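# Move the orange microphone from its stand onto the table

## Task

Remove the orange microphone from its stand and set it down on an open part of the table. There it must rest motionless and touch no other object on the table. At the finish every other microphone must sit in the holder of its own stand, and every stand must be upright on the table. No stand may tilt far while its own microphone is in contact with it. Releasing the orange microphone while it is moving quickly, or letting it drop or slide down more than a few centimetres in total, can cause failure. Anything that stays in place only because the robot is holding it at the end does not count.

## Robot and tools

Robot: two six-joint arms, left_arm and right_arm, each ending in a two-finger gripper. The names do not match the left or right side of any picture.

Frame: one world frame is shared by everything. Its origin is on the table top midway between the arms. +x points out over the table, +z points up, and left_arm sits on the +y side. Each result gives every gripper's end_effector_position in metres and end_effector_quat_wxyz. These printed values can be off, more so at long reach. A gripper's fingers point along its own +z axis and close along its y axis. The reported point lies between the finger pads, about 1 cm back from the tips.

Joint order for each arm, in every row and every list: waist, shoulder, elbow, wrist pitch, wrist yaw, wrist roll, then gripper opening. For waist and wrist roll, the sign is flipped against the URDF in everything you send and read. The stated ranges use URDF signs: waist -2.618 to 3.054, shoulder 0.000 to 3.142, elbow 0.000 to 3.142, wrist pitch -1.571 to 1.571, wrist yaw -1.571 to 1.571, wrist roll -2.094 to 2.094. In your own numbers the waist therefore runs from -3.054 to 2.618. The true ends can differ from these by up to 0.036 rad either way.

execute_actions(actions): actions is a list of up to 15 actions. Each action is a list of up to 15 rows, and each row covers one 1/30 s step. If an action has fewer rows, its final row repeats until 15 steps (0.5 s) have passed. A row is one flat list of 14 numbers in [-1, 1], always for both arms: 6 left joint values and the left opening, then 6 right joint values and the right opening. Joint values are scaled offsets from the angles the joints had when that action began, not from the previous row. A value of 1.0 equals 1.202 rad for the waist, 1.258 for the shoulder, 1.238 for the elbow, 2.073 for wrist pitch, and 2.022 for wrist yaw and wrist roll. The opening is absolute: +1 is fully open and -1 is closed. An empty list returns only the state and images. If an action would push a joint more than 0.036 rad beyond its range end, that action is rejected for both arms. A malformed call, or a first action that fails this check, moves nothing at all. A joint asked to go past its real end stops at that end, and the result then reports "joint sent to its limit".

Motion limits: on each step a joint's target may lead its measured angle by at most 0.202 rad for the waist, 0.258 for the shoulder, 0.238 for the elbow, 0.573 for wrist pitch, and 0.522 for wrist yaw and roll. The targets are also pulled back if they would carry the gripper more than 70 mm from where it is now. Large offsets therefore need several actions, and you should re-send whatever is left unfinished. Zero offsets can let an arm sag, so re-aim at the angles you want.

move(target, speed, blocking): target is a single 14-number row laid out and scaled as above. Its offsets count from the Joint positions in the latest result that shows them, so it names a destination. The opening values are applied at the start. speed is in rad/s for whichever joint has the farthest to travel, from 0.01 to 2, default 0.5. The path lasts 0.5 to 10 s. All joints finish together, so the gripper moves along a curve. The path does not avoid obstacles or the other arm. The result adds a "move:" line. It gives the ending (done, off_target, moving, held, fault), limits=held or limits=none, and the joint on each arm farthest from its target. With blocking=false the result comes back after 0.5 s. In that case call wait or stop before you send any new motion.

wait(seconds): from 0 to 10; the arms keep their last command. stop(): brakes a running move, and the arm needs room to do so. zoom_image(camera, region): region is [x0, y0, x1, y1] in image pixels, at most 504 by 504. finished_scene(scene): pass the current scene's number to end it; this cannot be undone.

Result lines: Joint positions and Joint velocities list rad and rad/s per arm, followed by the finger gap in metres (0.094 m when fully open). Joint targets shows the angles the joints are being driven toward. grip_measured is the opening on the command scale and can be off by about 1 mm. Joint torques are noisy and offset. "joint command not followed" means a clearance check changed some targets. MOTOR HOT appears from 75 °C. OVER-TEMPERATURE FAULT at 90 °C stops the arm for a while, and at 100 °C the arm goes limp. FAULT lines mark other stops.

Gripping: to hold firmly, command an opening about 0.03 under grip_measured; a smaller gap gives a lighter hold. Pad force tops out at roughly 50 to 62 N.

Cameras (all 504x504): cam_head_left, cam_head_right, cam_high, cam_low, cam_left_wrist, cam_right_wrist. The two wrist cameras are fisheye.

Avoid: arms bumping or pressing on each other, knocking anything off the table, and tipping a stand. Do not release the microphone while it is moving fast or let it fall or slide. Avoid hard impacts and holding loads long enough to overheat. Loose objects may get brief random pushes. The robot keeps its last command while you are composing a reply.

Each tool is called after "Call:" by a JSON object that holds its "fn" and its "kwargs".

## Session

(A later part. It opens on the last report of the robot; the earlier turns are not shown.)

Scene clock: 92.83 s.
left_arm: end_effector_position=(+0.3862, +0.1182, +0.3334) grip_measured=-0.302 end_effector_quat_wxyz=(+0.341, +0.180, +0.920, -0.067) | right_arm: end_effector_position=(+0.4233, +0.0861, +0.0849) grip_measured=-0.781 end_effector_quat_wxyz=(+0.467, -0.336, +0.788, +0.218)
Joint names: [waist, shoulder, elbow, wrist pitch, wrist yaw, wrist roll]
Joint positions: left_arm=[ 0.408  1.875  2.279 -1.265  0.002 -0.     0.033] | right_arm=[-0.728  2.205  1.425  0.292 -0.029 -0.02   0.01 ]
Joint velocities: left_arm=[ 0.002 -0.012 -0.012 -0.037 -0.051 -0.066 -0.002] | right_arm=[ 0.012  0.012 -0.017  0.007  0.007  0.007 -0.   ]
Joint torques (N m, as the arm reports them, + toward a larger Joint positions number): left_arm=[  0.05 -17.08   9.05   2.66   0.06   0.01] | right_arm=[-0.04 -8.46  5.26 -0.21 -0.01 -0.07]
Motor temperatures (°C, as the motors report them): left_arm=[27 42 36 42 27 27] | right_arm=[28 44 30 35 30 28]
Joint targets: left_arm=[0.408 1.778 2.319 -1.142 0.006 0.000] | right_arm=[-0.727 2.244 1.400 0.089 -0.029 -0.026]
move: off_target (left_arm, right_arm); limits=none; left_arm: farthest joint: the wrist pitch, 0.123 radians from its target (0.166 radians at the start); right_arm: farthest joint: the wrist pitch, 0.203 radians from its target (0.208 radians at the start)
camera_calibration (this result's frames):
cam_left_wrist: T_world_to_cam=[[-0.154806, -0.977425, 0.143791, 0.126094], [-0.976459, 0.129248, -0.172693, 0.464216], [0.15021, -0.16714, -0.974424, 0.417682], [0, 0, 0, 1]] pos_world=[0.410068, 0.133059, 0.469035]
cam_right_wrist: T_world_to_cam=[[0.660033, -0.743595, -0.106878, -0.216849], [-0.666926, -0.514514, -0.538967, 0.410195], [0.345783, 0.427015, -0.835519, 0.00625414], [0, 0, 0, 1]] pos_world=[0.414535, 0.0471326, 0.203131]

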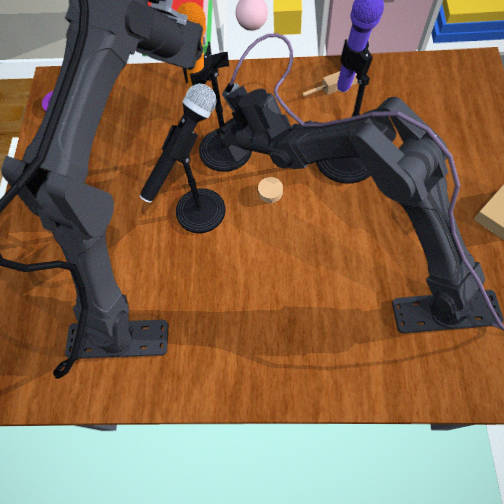

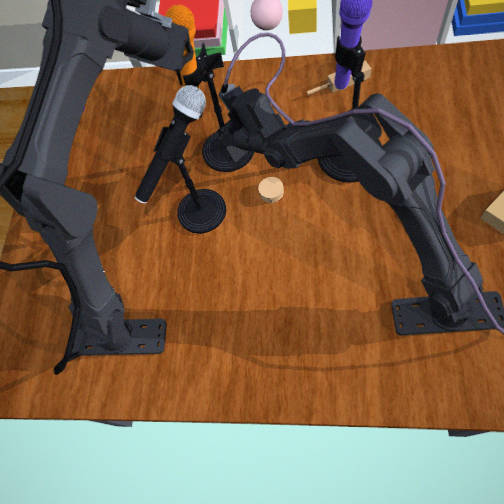

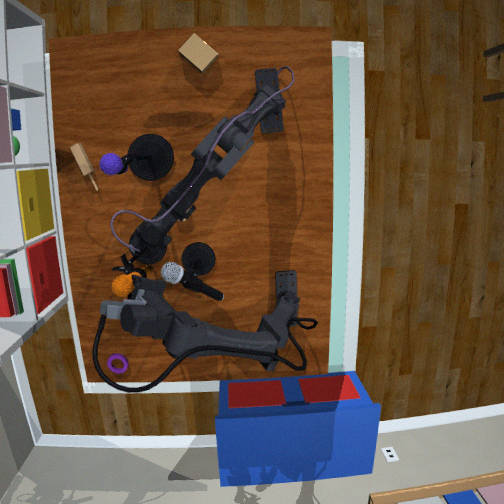

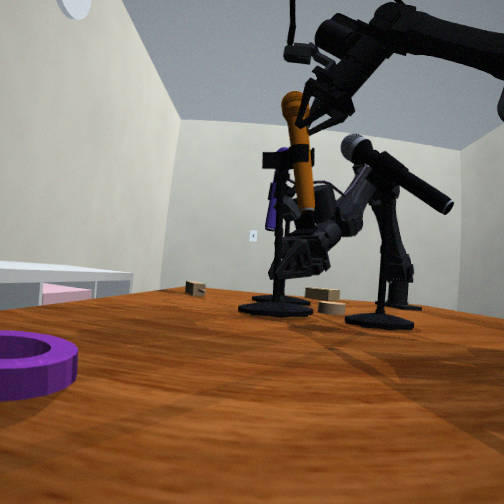

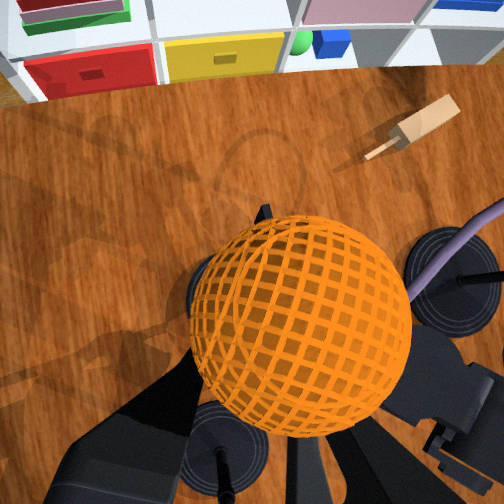

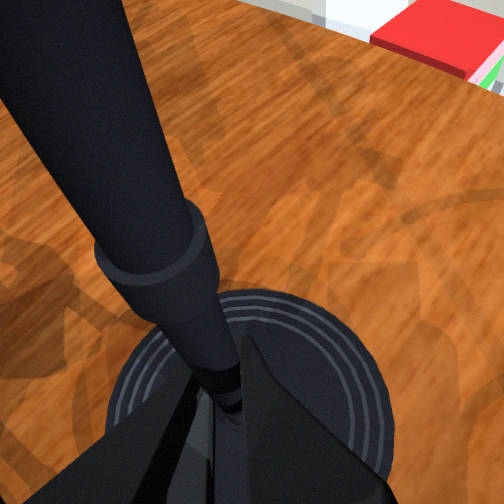

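Call:
{"fn": "move", "kwargs": {"target": [0,0,0,0,0,0,1,0,0,0,0,0,0,-1]}}

Call:
{"fn": "move", "kwargs": {"target": [0,-0.5,-0.55,0.2,0,0,1,0,-0.08,0.04,0.08,0,0,-1], "speed": 0.4}}

Scene clock: 105.37 s.
left_arm: end_effector_position=(+0.3864, +0.1181, +0.3306) grip_measured=+1.000 end_effector_quat_wxyz=(+0.337, +0.180, +0.922, -0.066) | right_arm: end_effector_position=(+0.4232, +0.0879, +0.0880) grip_measured=-0.781 end_effector_quat_wxyz=(+0.472, -0.342, +0.783, +0.217)
Joint names: [waist, shoulder, elbow, wrist pitch, wrist yaw, wrist roll]
Joint positions: left_arm=[ 0.408  1.879  2.277 -1.268  0.002 -0.     0.094] | right_arm=[-0.729  2.204  1.426  0.3   -0.029 -0.005  0.01 ]
Joint velocities: left_arm=[ 0.022 -0.002 -0.007 -0.081 -0.007 -0.037  0.   ] | right_arm=[-0.012 -0.002  0.017 -0.022 -0.051  0.051  0.   ]
Joint torques (N m, as the arm reports them, + toward a larger Joint positions number): left_arm=[ 0.03 -9.35  5.82  1.46  0.03  0.  ] | right_arm=[  0.12 -11.19   7.18   1.68  -0.01  -0.15]
Motor temperatures (°C, as the motors report them): left_arm=[27 50 36 44 27 27] | right_arm=[28 42 29 33 30 27]
Joint targets: left_arm=[0.408 1.875 2.279 -1.265 0.002 -0.000] | right_arm=[-0.728 2.206 1.425 0.292 -0.029 -0.019]
move: done; limits=none; left_arm: farthest joint: the shoulder, 0.004 radians from its target (0.000 radians at the start); right_arm: farthest joint: the wrist roll, 0.015 radians from its target (0.000 radians at the start)
camera_calibration (this result's frames):
cam_left_wrist: T_world_to_cam=[[-0.153695, -0.977874, 0.141914, 0.12669], [-0.977771, 0.129779, -0.164683, 0.46175], [0.142622, -0.164071, -0.976084, 0.418014], [0, 0, 0, 1]] pos_world=[0.41134, 0.132545, 0.46608]
cam_right_wrist: T_world_to_cam=[[0.668508, -0.737636, -0.0948221, -0.220366], [-0.653039, -0.52121, -0.549437, 0.40833], [0.355862, 0.429225, -0.830137, 0.00318579], [0, 0, 0, 1]] pos_world=[0.412838, 0.0489083, 0.206101]

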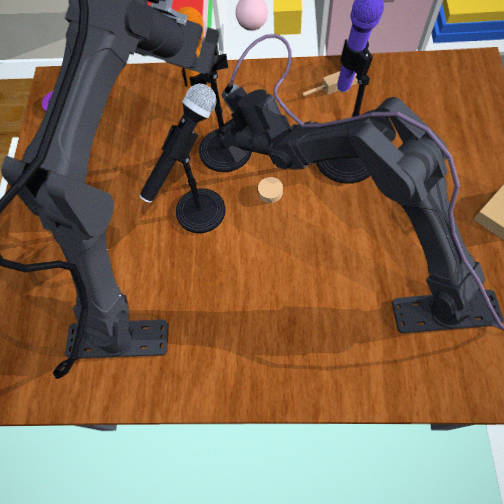

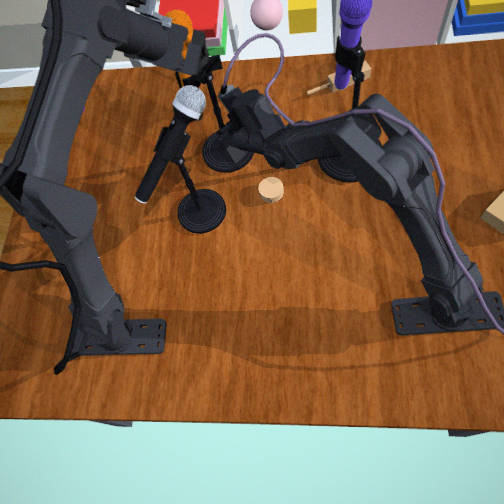

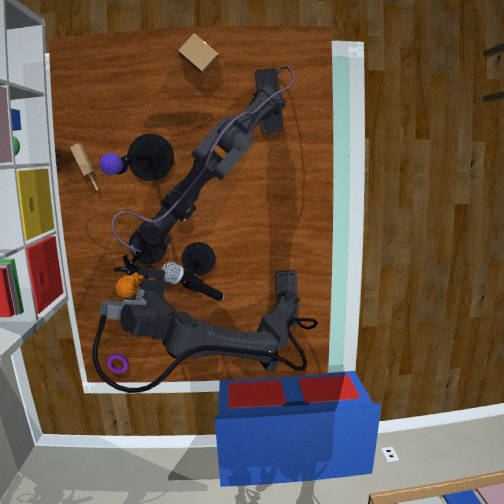

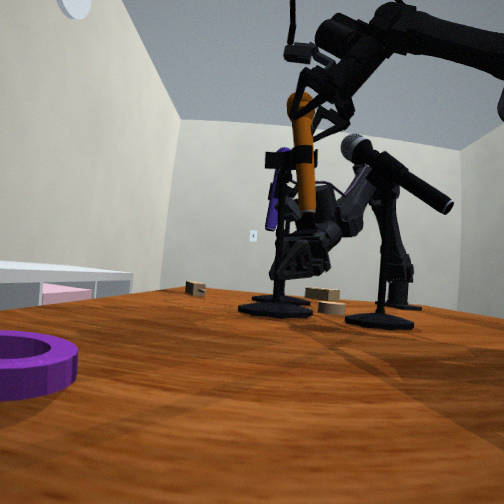

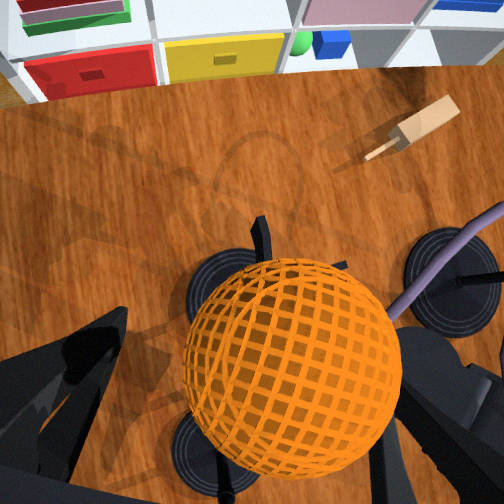

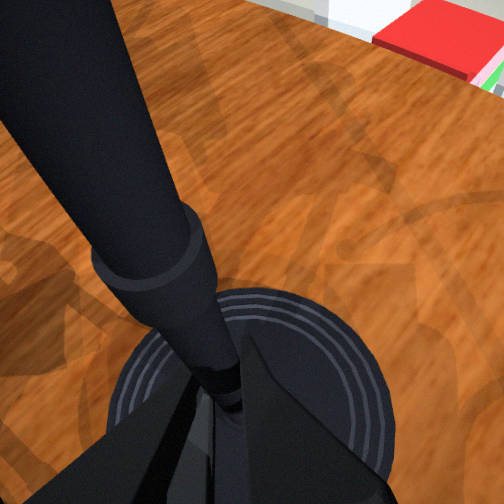

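Scene clock: 107.73 s.
left_arm: end_effector_position=(+0.2978, +0.1540, +0.3858) grip_measured=+1.000 end_effector_quat_wxyz=(+0.492, +0.166, +0.849, -0.097) | right_arm: end_effector_position=(+0.4241, +0.0883, +0.0922) grip_measured=-0.781 end_effector_quat_wxyz=(+0.477, -0.343, +0.780, +0.217)
Joint names: [waist, shoulder, elbow, wrist pitch, wrist yaw, wrist roll]
Joint positions: left_arm=[ 0.408  1.266  1.609 -0.862  0.002 -0.     0.094] | right_arm=[-0.729  2.199  1.426  0.306 -0.027  0.001  0.01 ]
Joint velocities: left_arm=[-0.012 -0.002  0.022  0.037 -0.066  0.066  0.   ] | right_arm=[ 0.017  0.017  0.002 -0.066 -0.051  0.081  0.   ]
Joint torques (N m, as the arm reports them, + toward a larger Joint positions number): left_arm=[ 0.03 -5.14  5.11  1.85  0.03  0.  ] | right_arm=[ -0.06 -16.46  10.29   2.88  -0.02  -0.06]
Motor temperatures (°C, as the motors report them): left_arm=[27 48 36 43 27 27] | right_arm=[28 45 30 35 30 27]
Joint targets: left_arm=[0.408 1.250 1.596 -0.853 0.002 -0.000] | right_arm=[-0.729 2.129 1.463 0.423 -0.029 -0.003]
move: off_target (right_arm); limits=none; left_arm: farthest joint: the shoulder, 0.016 radians from its target (0.629 radians at the start); right_arm: farthest joint: the wrist pitch, 0.160 radians from its target (0.166 radians at the start)
camera_calibration (this result's frames):
cam_left_wrist: T_world_to_cam=[[-0.211371, -0.954544, 0.210163, 0.127552], [-0.871827, 0.0869236, -0.48204, 0.476984], [0.44186, -0.285115, -0.85057, 0.371528], [0, 0, 0, 1]] pos_world=[0.278645, 0.186221, 0.519129]
cam_right_wrist: T_world_to_cam=[[0.670436, -0.736565, -0.0893765, -0.22166], [-0.645653, -0.519807, -0.559404, 0.409035], [0.365579, 0.432751, -0.824062, 0.00116491], [0, 0, 0, 1]] pos_world=[0.412278, 0.0488481, 0.209965]

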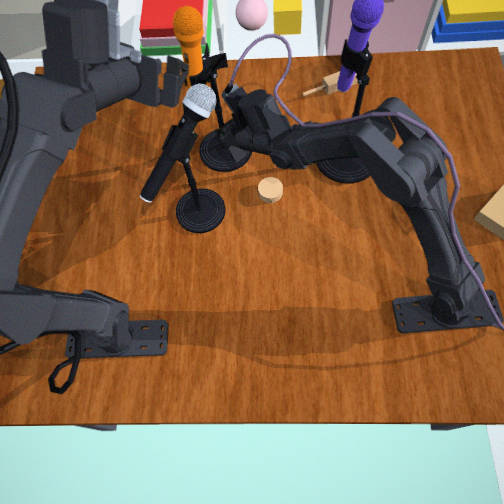

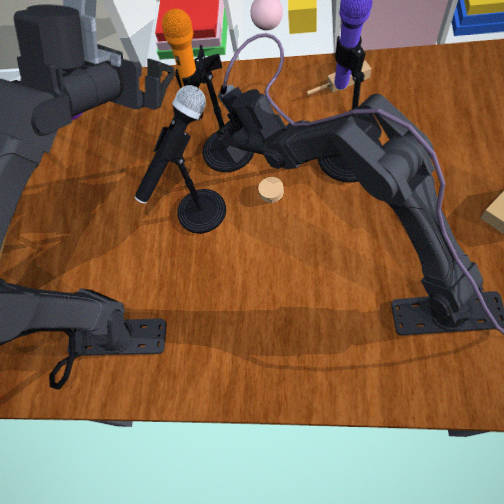

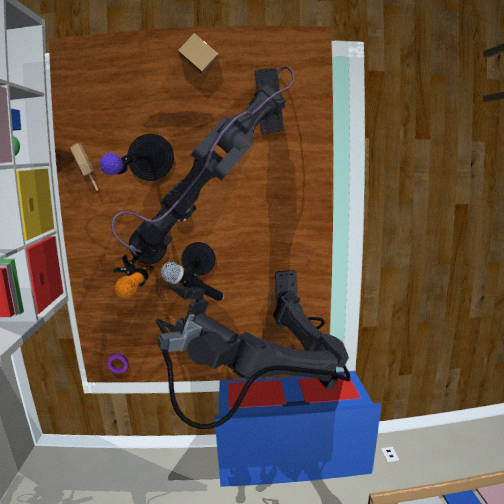

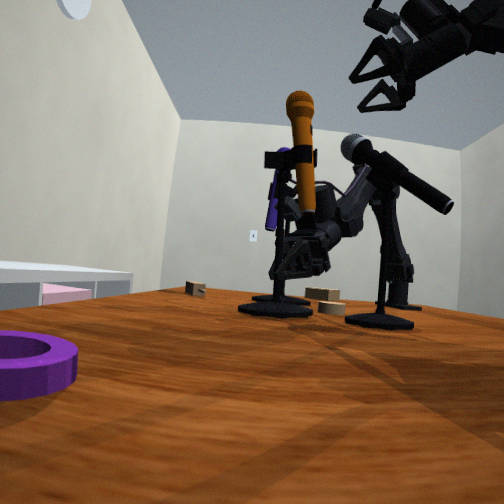

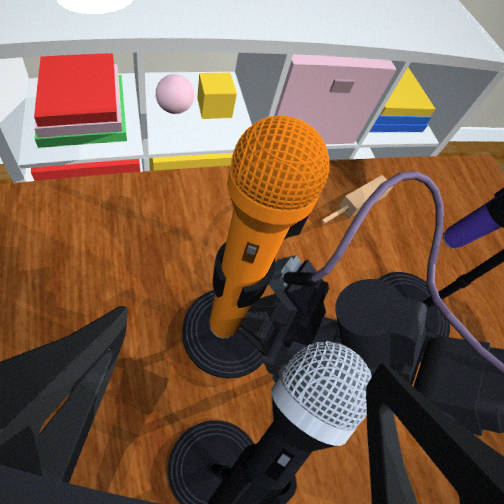

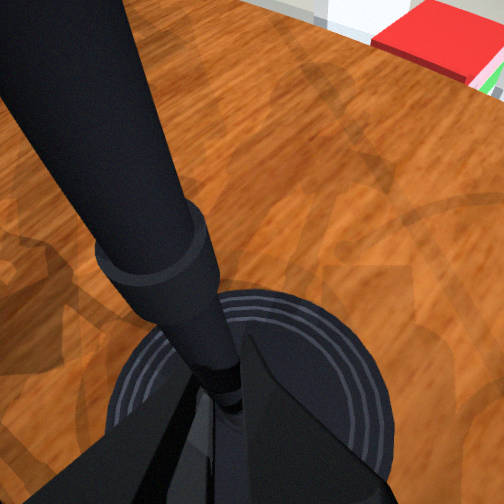

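Call:
{"fn": "move", "kwargs": {"target": [0,0,0,0,0,0,1,0,-0.265,-0.425,0.09,0,0,-1], "speed": 0.2}}

Call:
{"fn": "move", "kwargs": {"target": [0,0,0,0,0,0,1,-0.08,-0.31,-0.355,0.04,0,0,-1], "speed": 0.2}}

Scene clock: 116.63 s.
left_arm: end_effector_position=(+0.2978, +0.1540, +0.3858) grip_measured=+1.000 end_effector_quat_wxyz=(+0.492, +0.166, +0.849, -0.097) | right_arm: end_effector_position=(+0.3532, +0.0134, +0.0829) grip_measured=-0.781 end_effector_quat_wxyz=(+0.474, -0.348, +0.781, +0.211)
Joint names: [waist, shoulder, elbow, wrist pitch, wrist yaw, wrist roll]
Joint positions: left_arm=[ 0.408  1.266  1.609 -0.862  0.002 -0.     0.094] | right_arm=[-0.729  1.899  0.916  0.503 -0.026  0.013  0.01 ]
Joint velocities: left_arm=[0.002 0.002 0.002 0.007 0.022 0.007 0.   ] | right_arm=[ 0.002  0.007  0.002 -0.007 -0.066 -0.066 -0.001]
Joint torques (N m, as the arm reports them, + toward a larger Joint positions number): left_arm=[ 0.02 -3.71  6.18  1.77  0.03  0.  ] | right_arm=[ -0.07 -10.84   5.2    1.66  -0.02  -0.12]
Motor temperatures (°C, as the motors report them): left_arm=[27 42 35 42 27 27] | right_arm=[28 52 31 40 30 27]
Joint targets: left_arm=[0.408 1.266 1.609 -0.862 0.002 -0.000] | right_arm=[-0.729 1.866 0.900 0.493 -0.027 0.002]
move: off_target (right_arm); limits=none; left_arm: farthest joint: the waist, 0.000 radians from its target (0.000 radians at the start); right_arm: farthest joint: the shoulder, 0.034 radians from its target (0.334 radians at the start)
camera_calibration (this result's frames):
cam_left_wrist: T_world_to_cam=[[-0.211446, -0.954514, 0.210224, 0.127521], [-0.871656, 0.0868547, -0.48236, 0.477147], [0.44216, -0.285236, -0.850373, 0.371427], [0, 0, 0, 1]] pos_world=[0.278642, 0.186222, 0.5192]
cam_right_wrist: T_world_to_cam=[[0.673163, -0.735409, -0.0776262, -0.232051], [-0.644389, -0.531849, -0.549454, 0.318093], [0.362788, 0.419893, -0.83191, 0.0536591], [0, 0, 0, 1]] pos_world=[0.341717, -0.024006, 0.201404]

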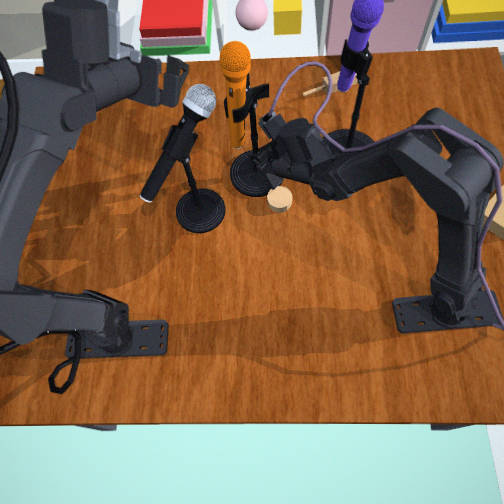

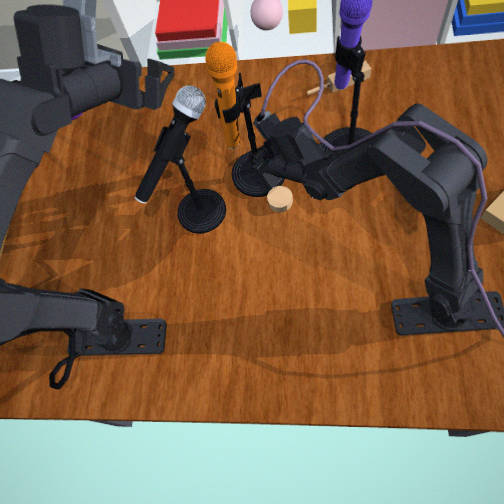

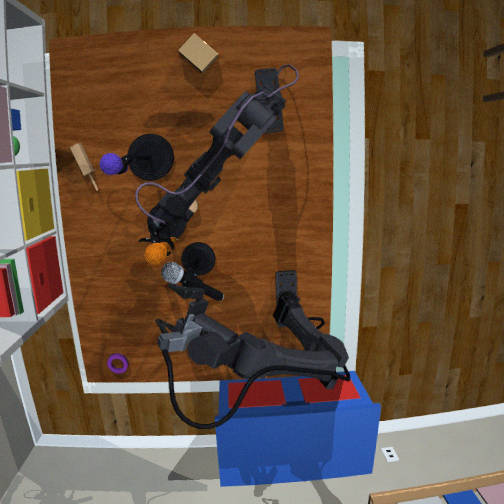

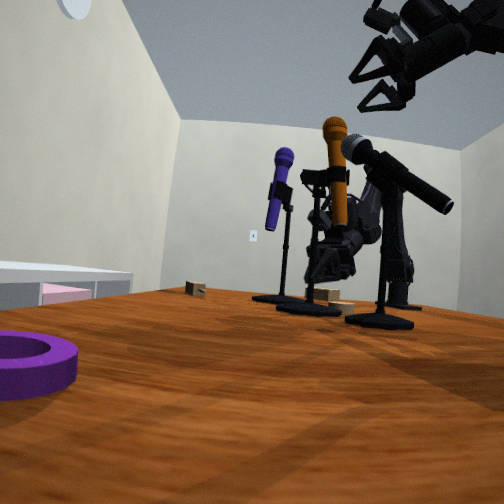

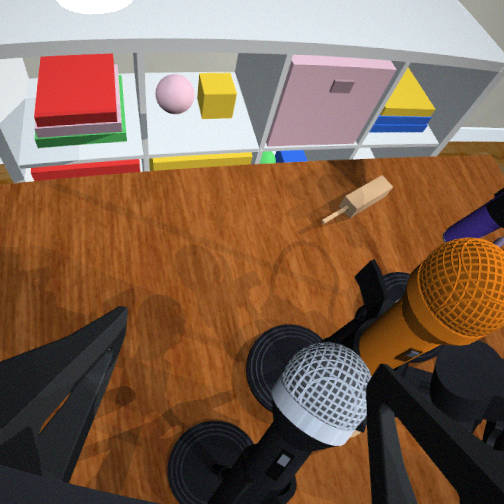

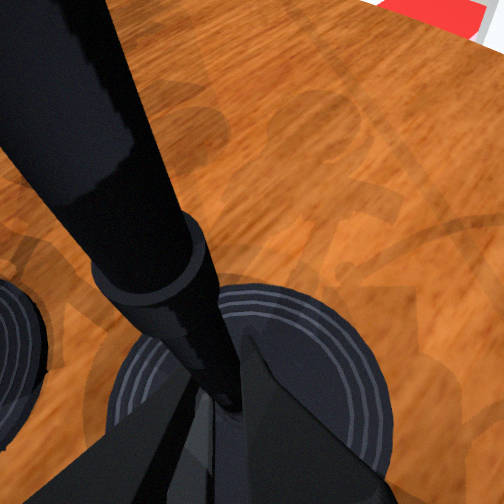

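Scene clock: 119.17 s.
left_arm: end_effector_position=(+0.2978, +0.1540, +0.3858) grip_measured=+1.000 end_effector_quat_wxyz=(+0.492, +0.166, +0.849, -0.097) | right_arm: end_effector_position=(+0.2585, -0.0465, +0.0805) grip_measured=-0.781 end_effector_quat_wxyz=(+0.465, -0.374, +0.773, +0.216)
Joint names: [waist, shoulder, elbow, wrist pitch, wrist yaw, wrist roll]
Joint positions: left_arm=[ 0.408  1.266  1.609 -0.862  0.002 -0.     0.094] | right_arm=[-0.811  1.543  0.485  0.564  0.005  0.014  0.01 ]
Joint velocities: left_arm=[ 0.007 -0.002 -0.007  0.037  0.007  0.037  0.   ] | right_arm=[-0.017 -0.007 -0.007 -0.022 -0.022  0.022 -0.   ]
Joint torques (N m, as the arm reports them, + toward a larger Joint positions number): left_arm=[ 0.04 -3.72  6.17  1.77  0.03  0.  ] | right_arm=[-1.41 -7.54  5.5   1.96 -0.36 -0.03]
Motor temperatures (°C, as the motors report them): left_arm=[27 41 35 42 27 27] | right_arm=[28 51 30 40 30 27]
Joint targets: left_arm=[0.408 1.266 1.609 -0.862 0.002 -0.000] | right_arm=[-0.826 1.509 0.476 0.586 -0.026 0.013]
move: off_target (right_arm); limits=none; left_arm: farthest joint: the waist, 0.000 radians from its target (0.000 radians at the start); right_arm: farthest joint: the shoulder, 0.034 radians from its target (0.390 radians at the start)
camera_calibration (this result's frames):
cam_left_wrist: T_world_to_cam=[[-0.211446, -0.954514, 0.210224, 0.127521], [-0.871656, 0.0868547, -0.48236, 0.477147], [0.44216, -0.285236, -0.850373, 0.371427], [0, 0, 0, 1]] pos_world=[0.278642, 0.186222, 0.5192]
cam_right_wrist: T_world_to_cam=[[0.712576, -0.698958, -0.060769, -0.222404], [-0.612507, -0.577515, -0.539733, 0.21275], [0.342156, 0.421822, -0.83964, 0.117195], [0, 0, 0, 1]] pos_world=[0.248692, -0.0820196, 0.199715]

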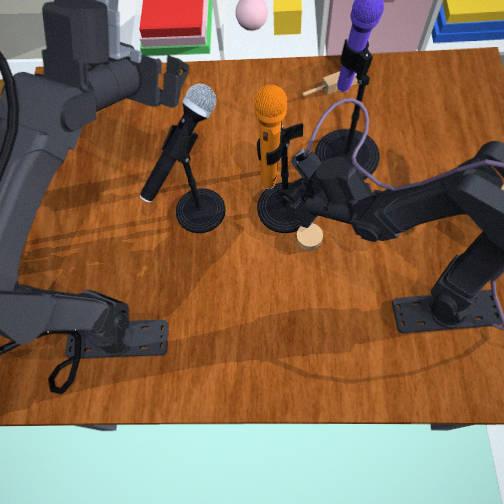

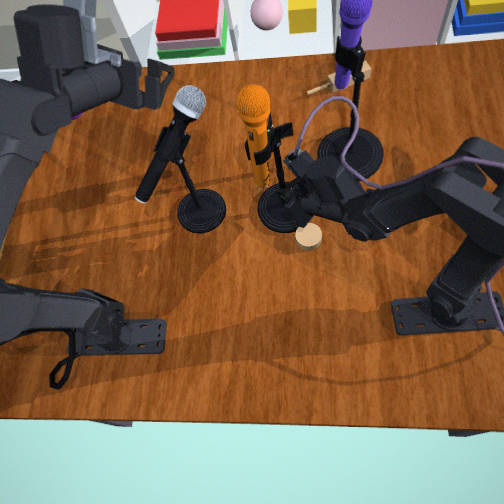

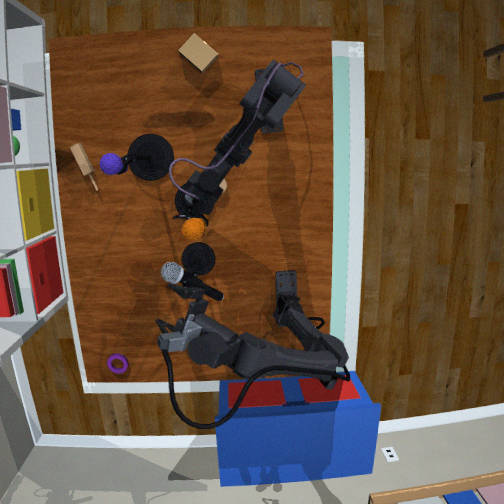

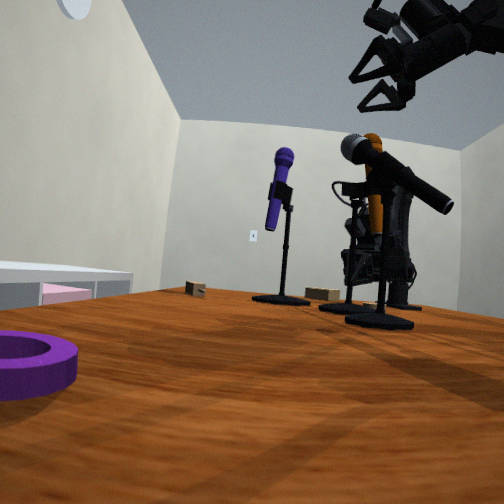

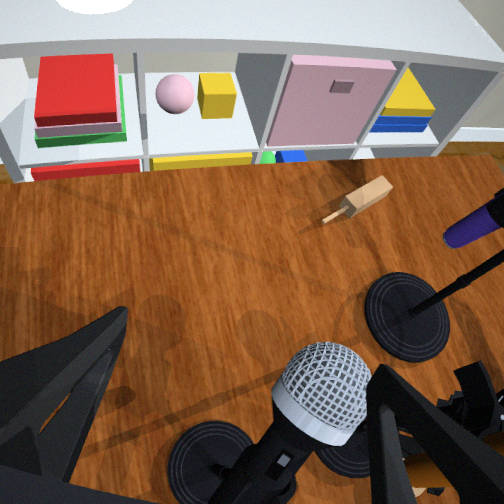

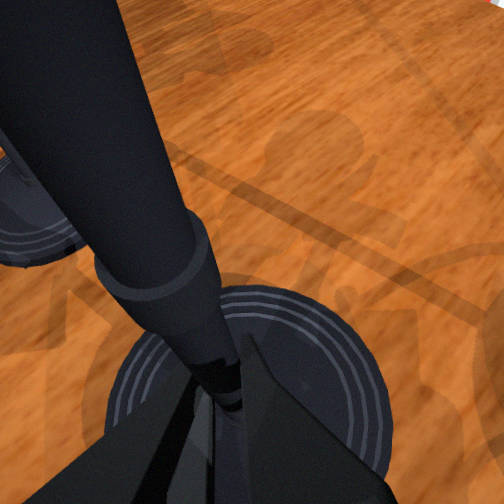

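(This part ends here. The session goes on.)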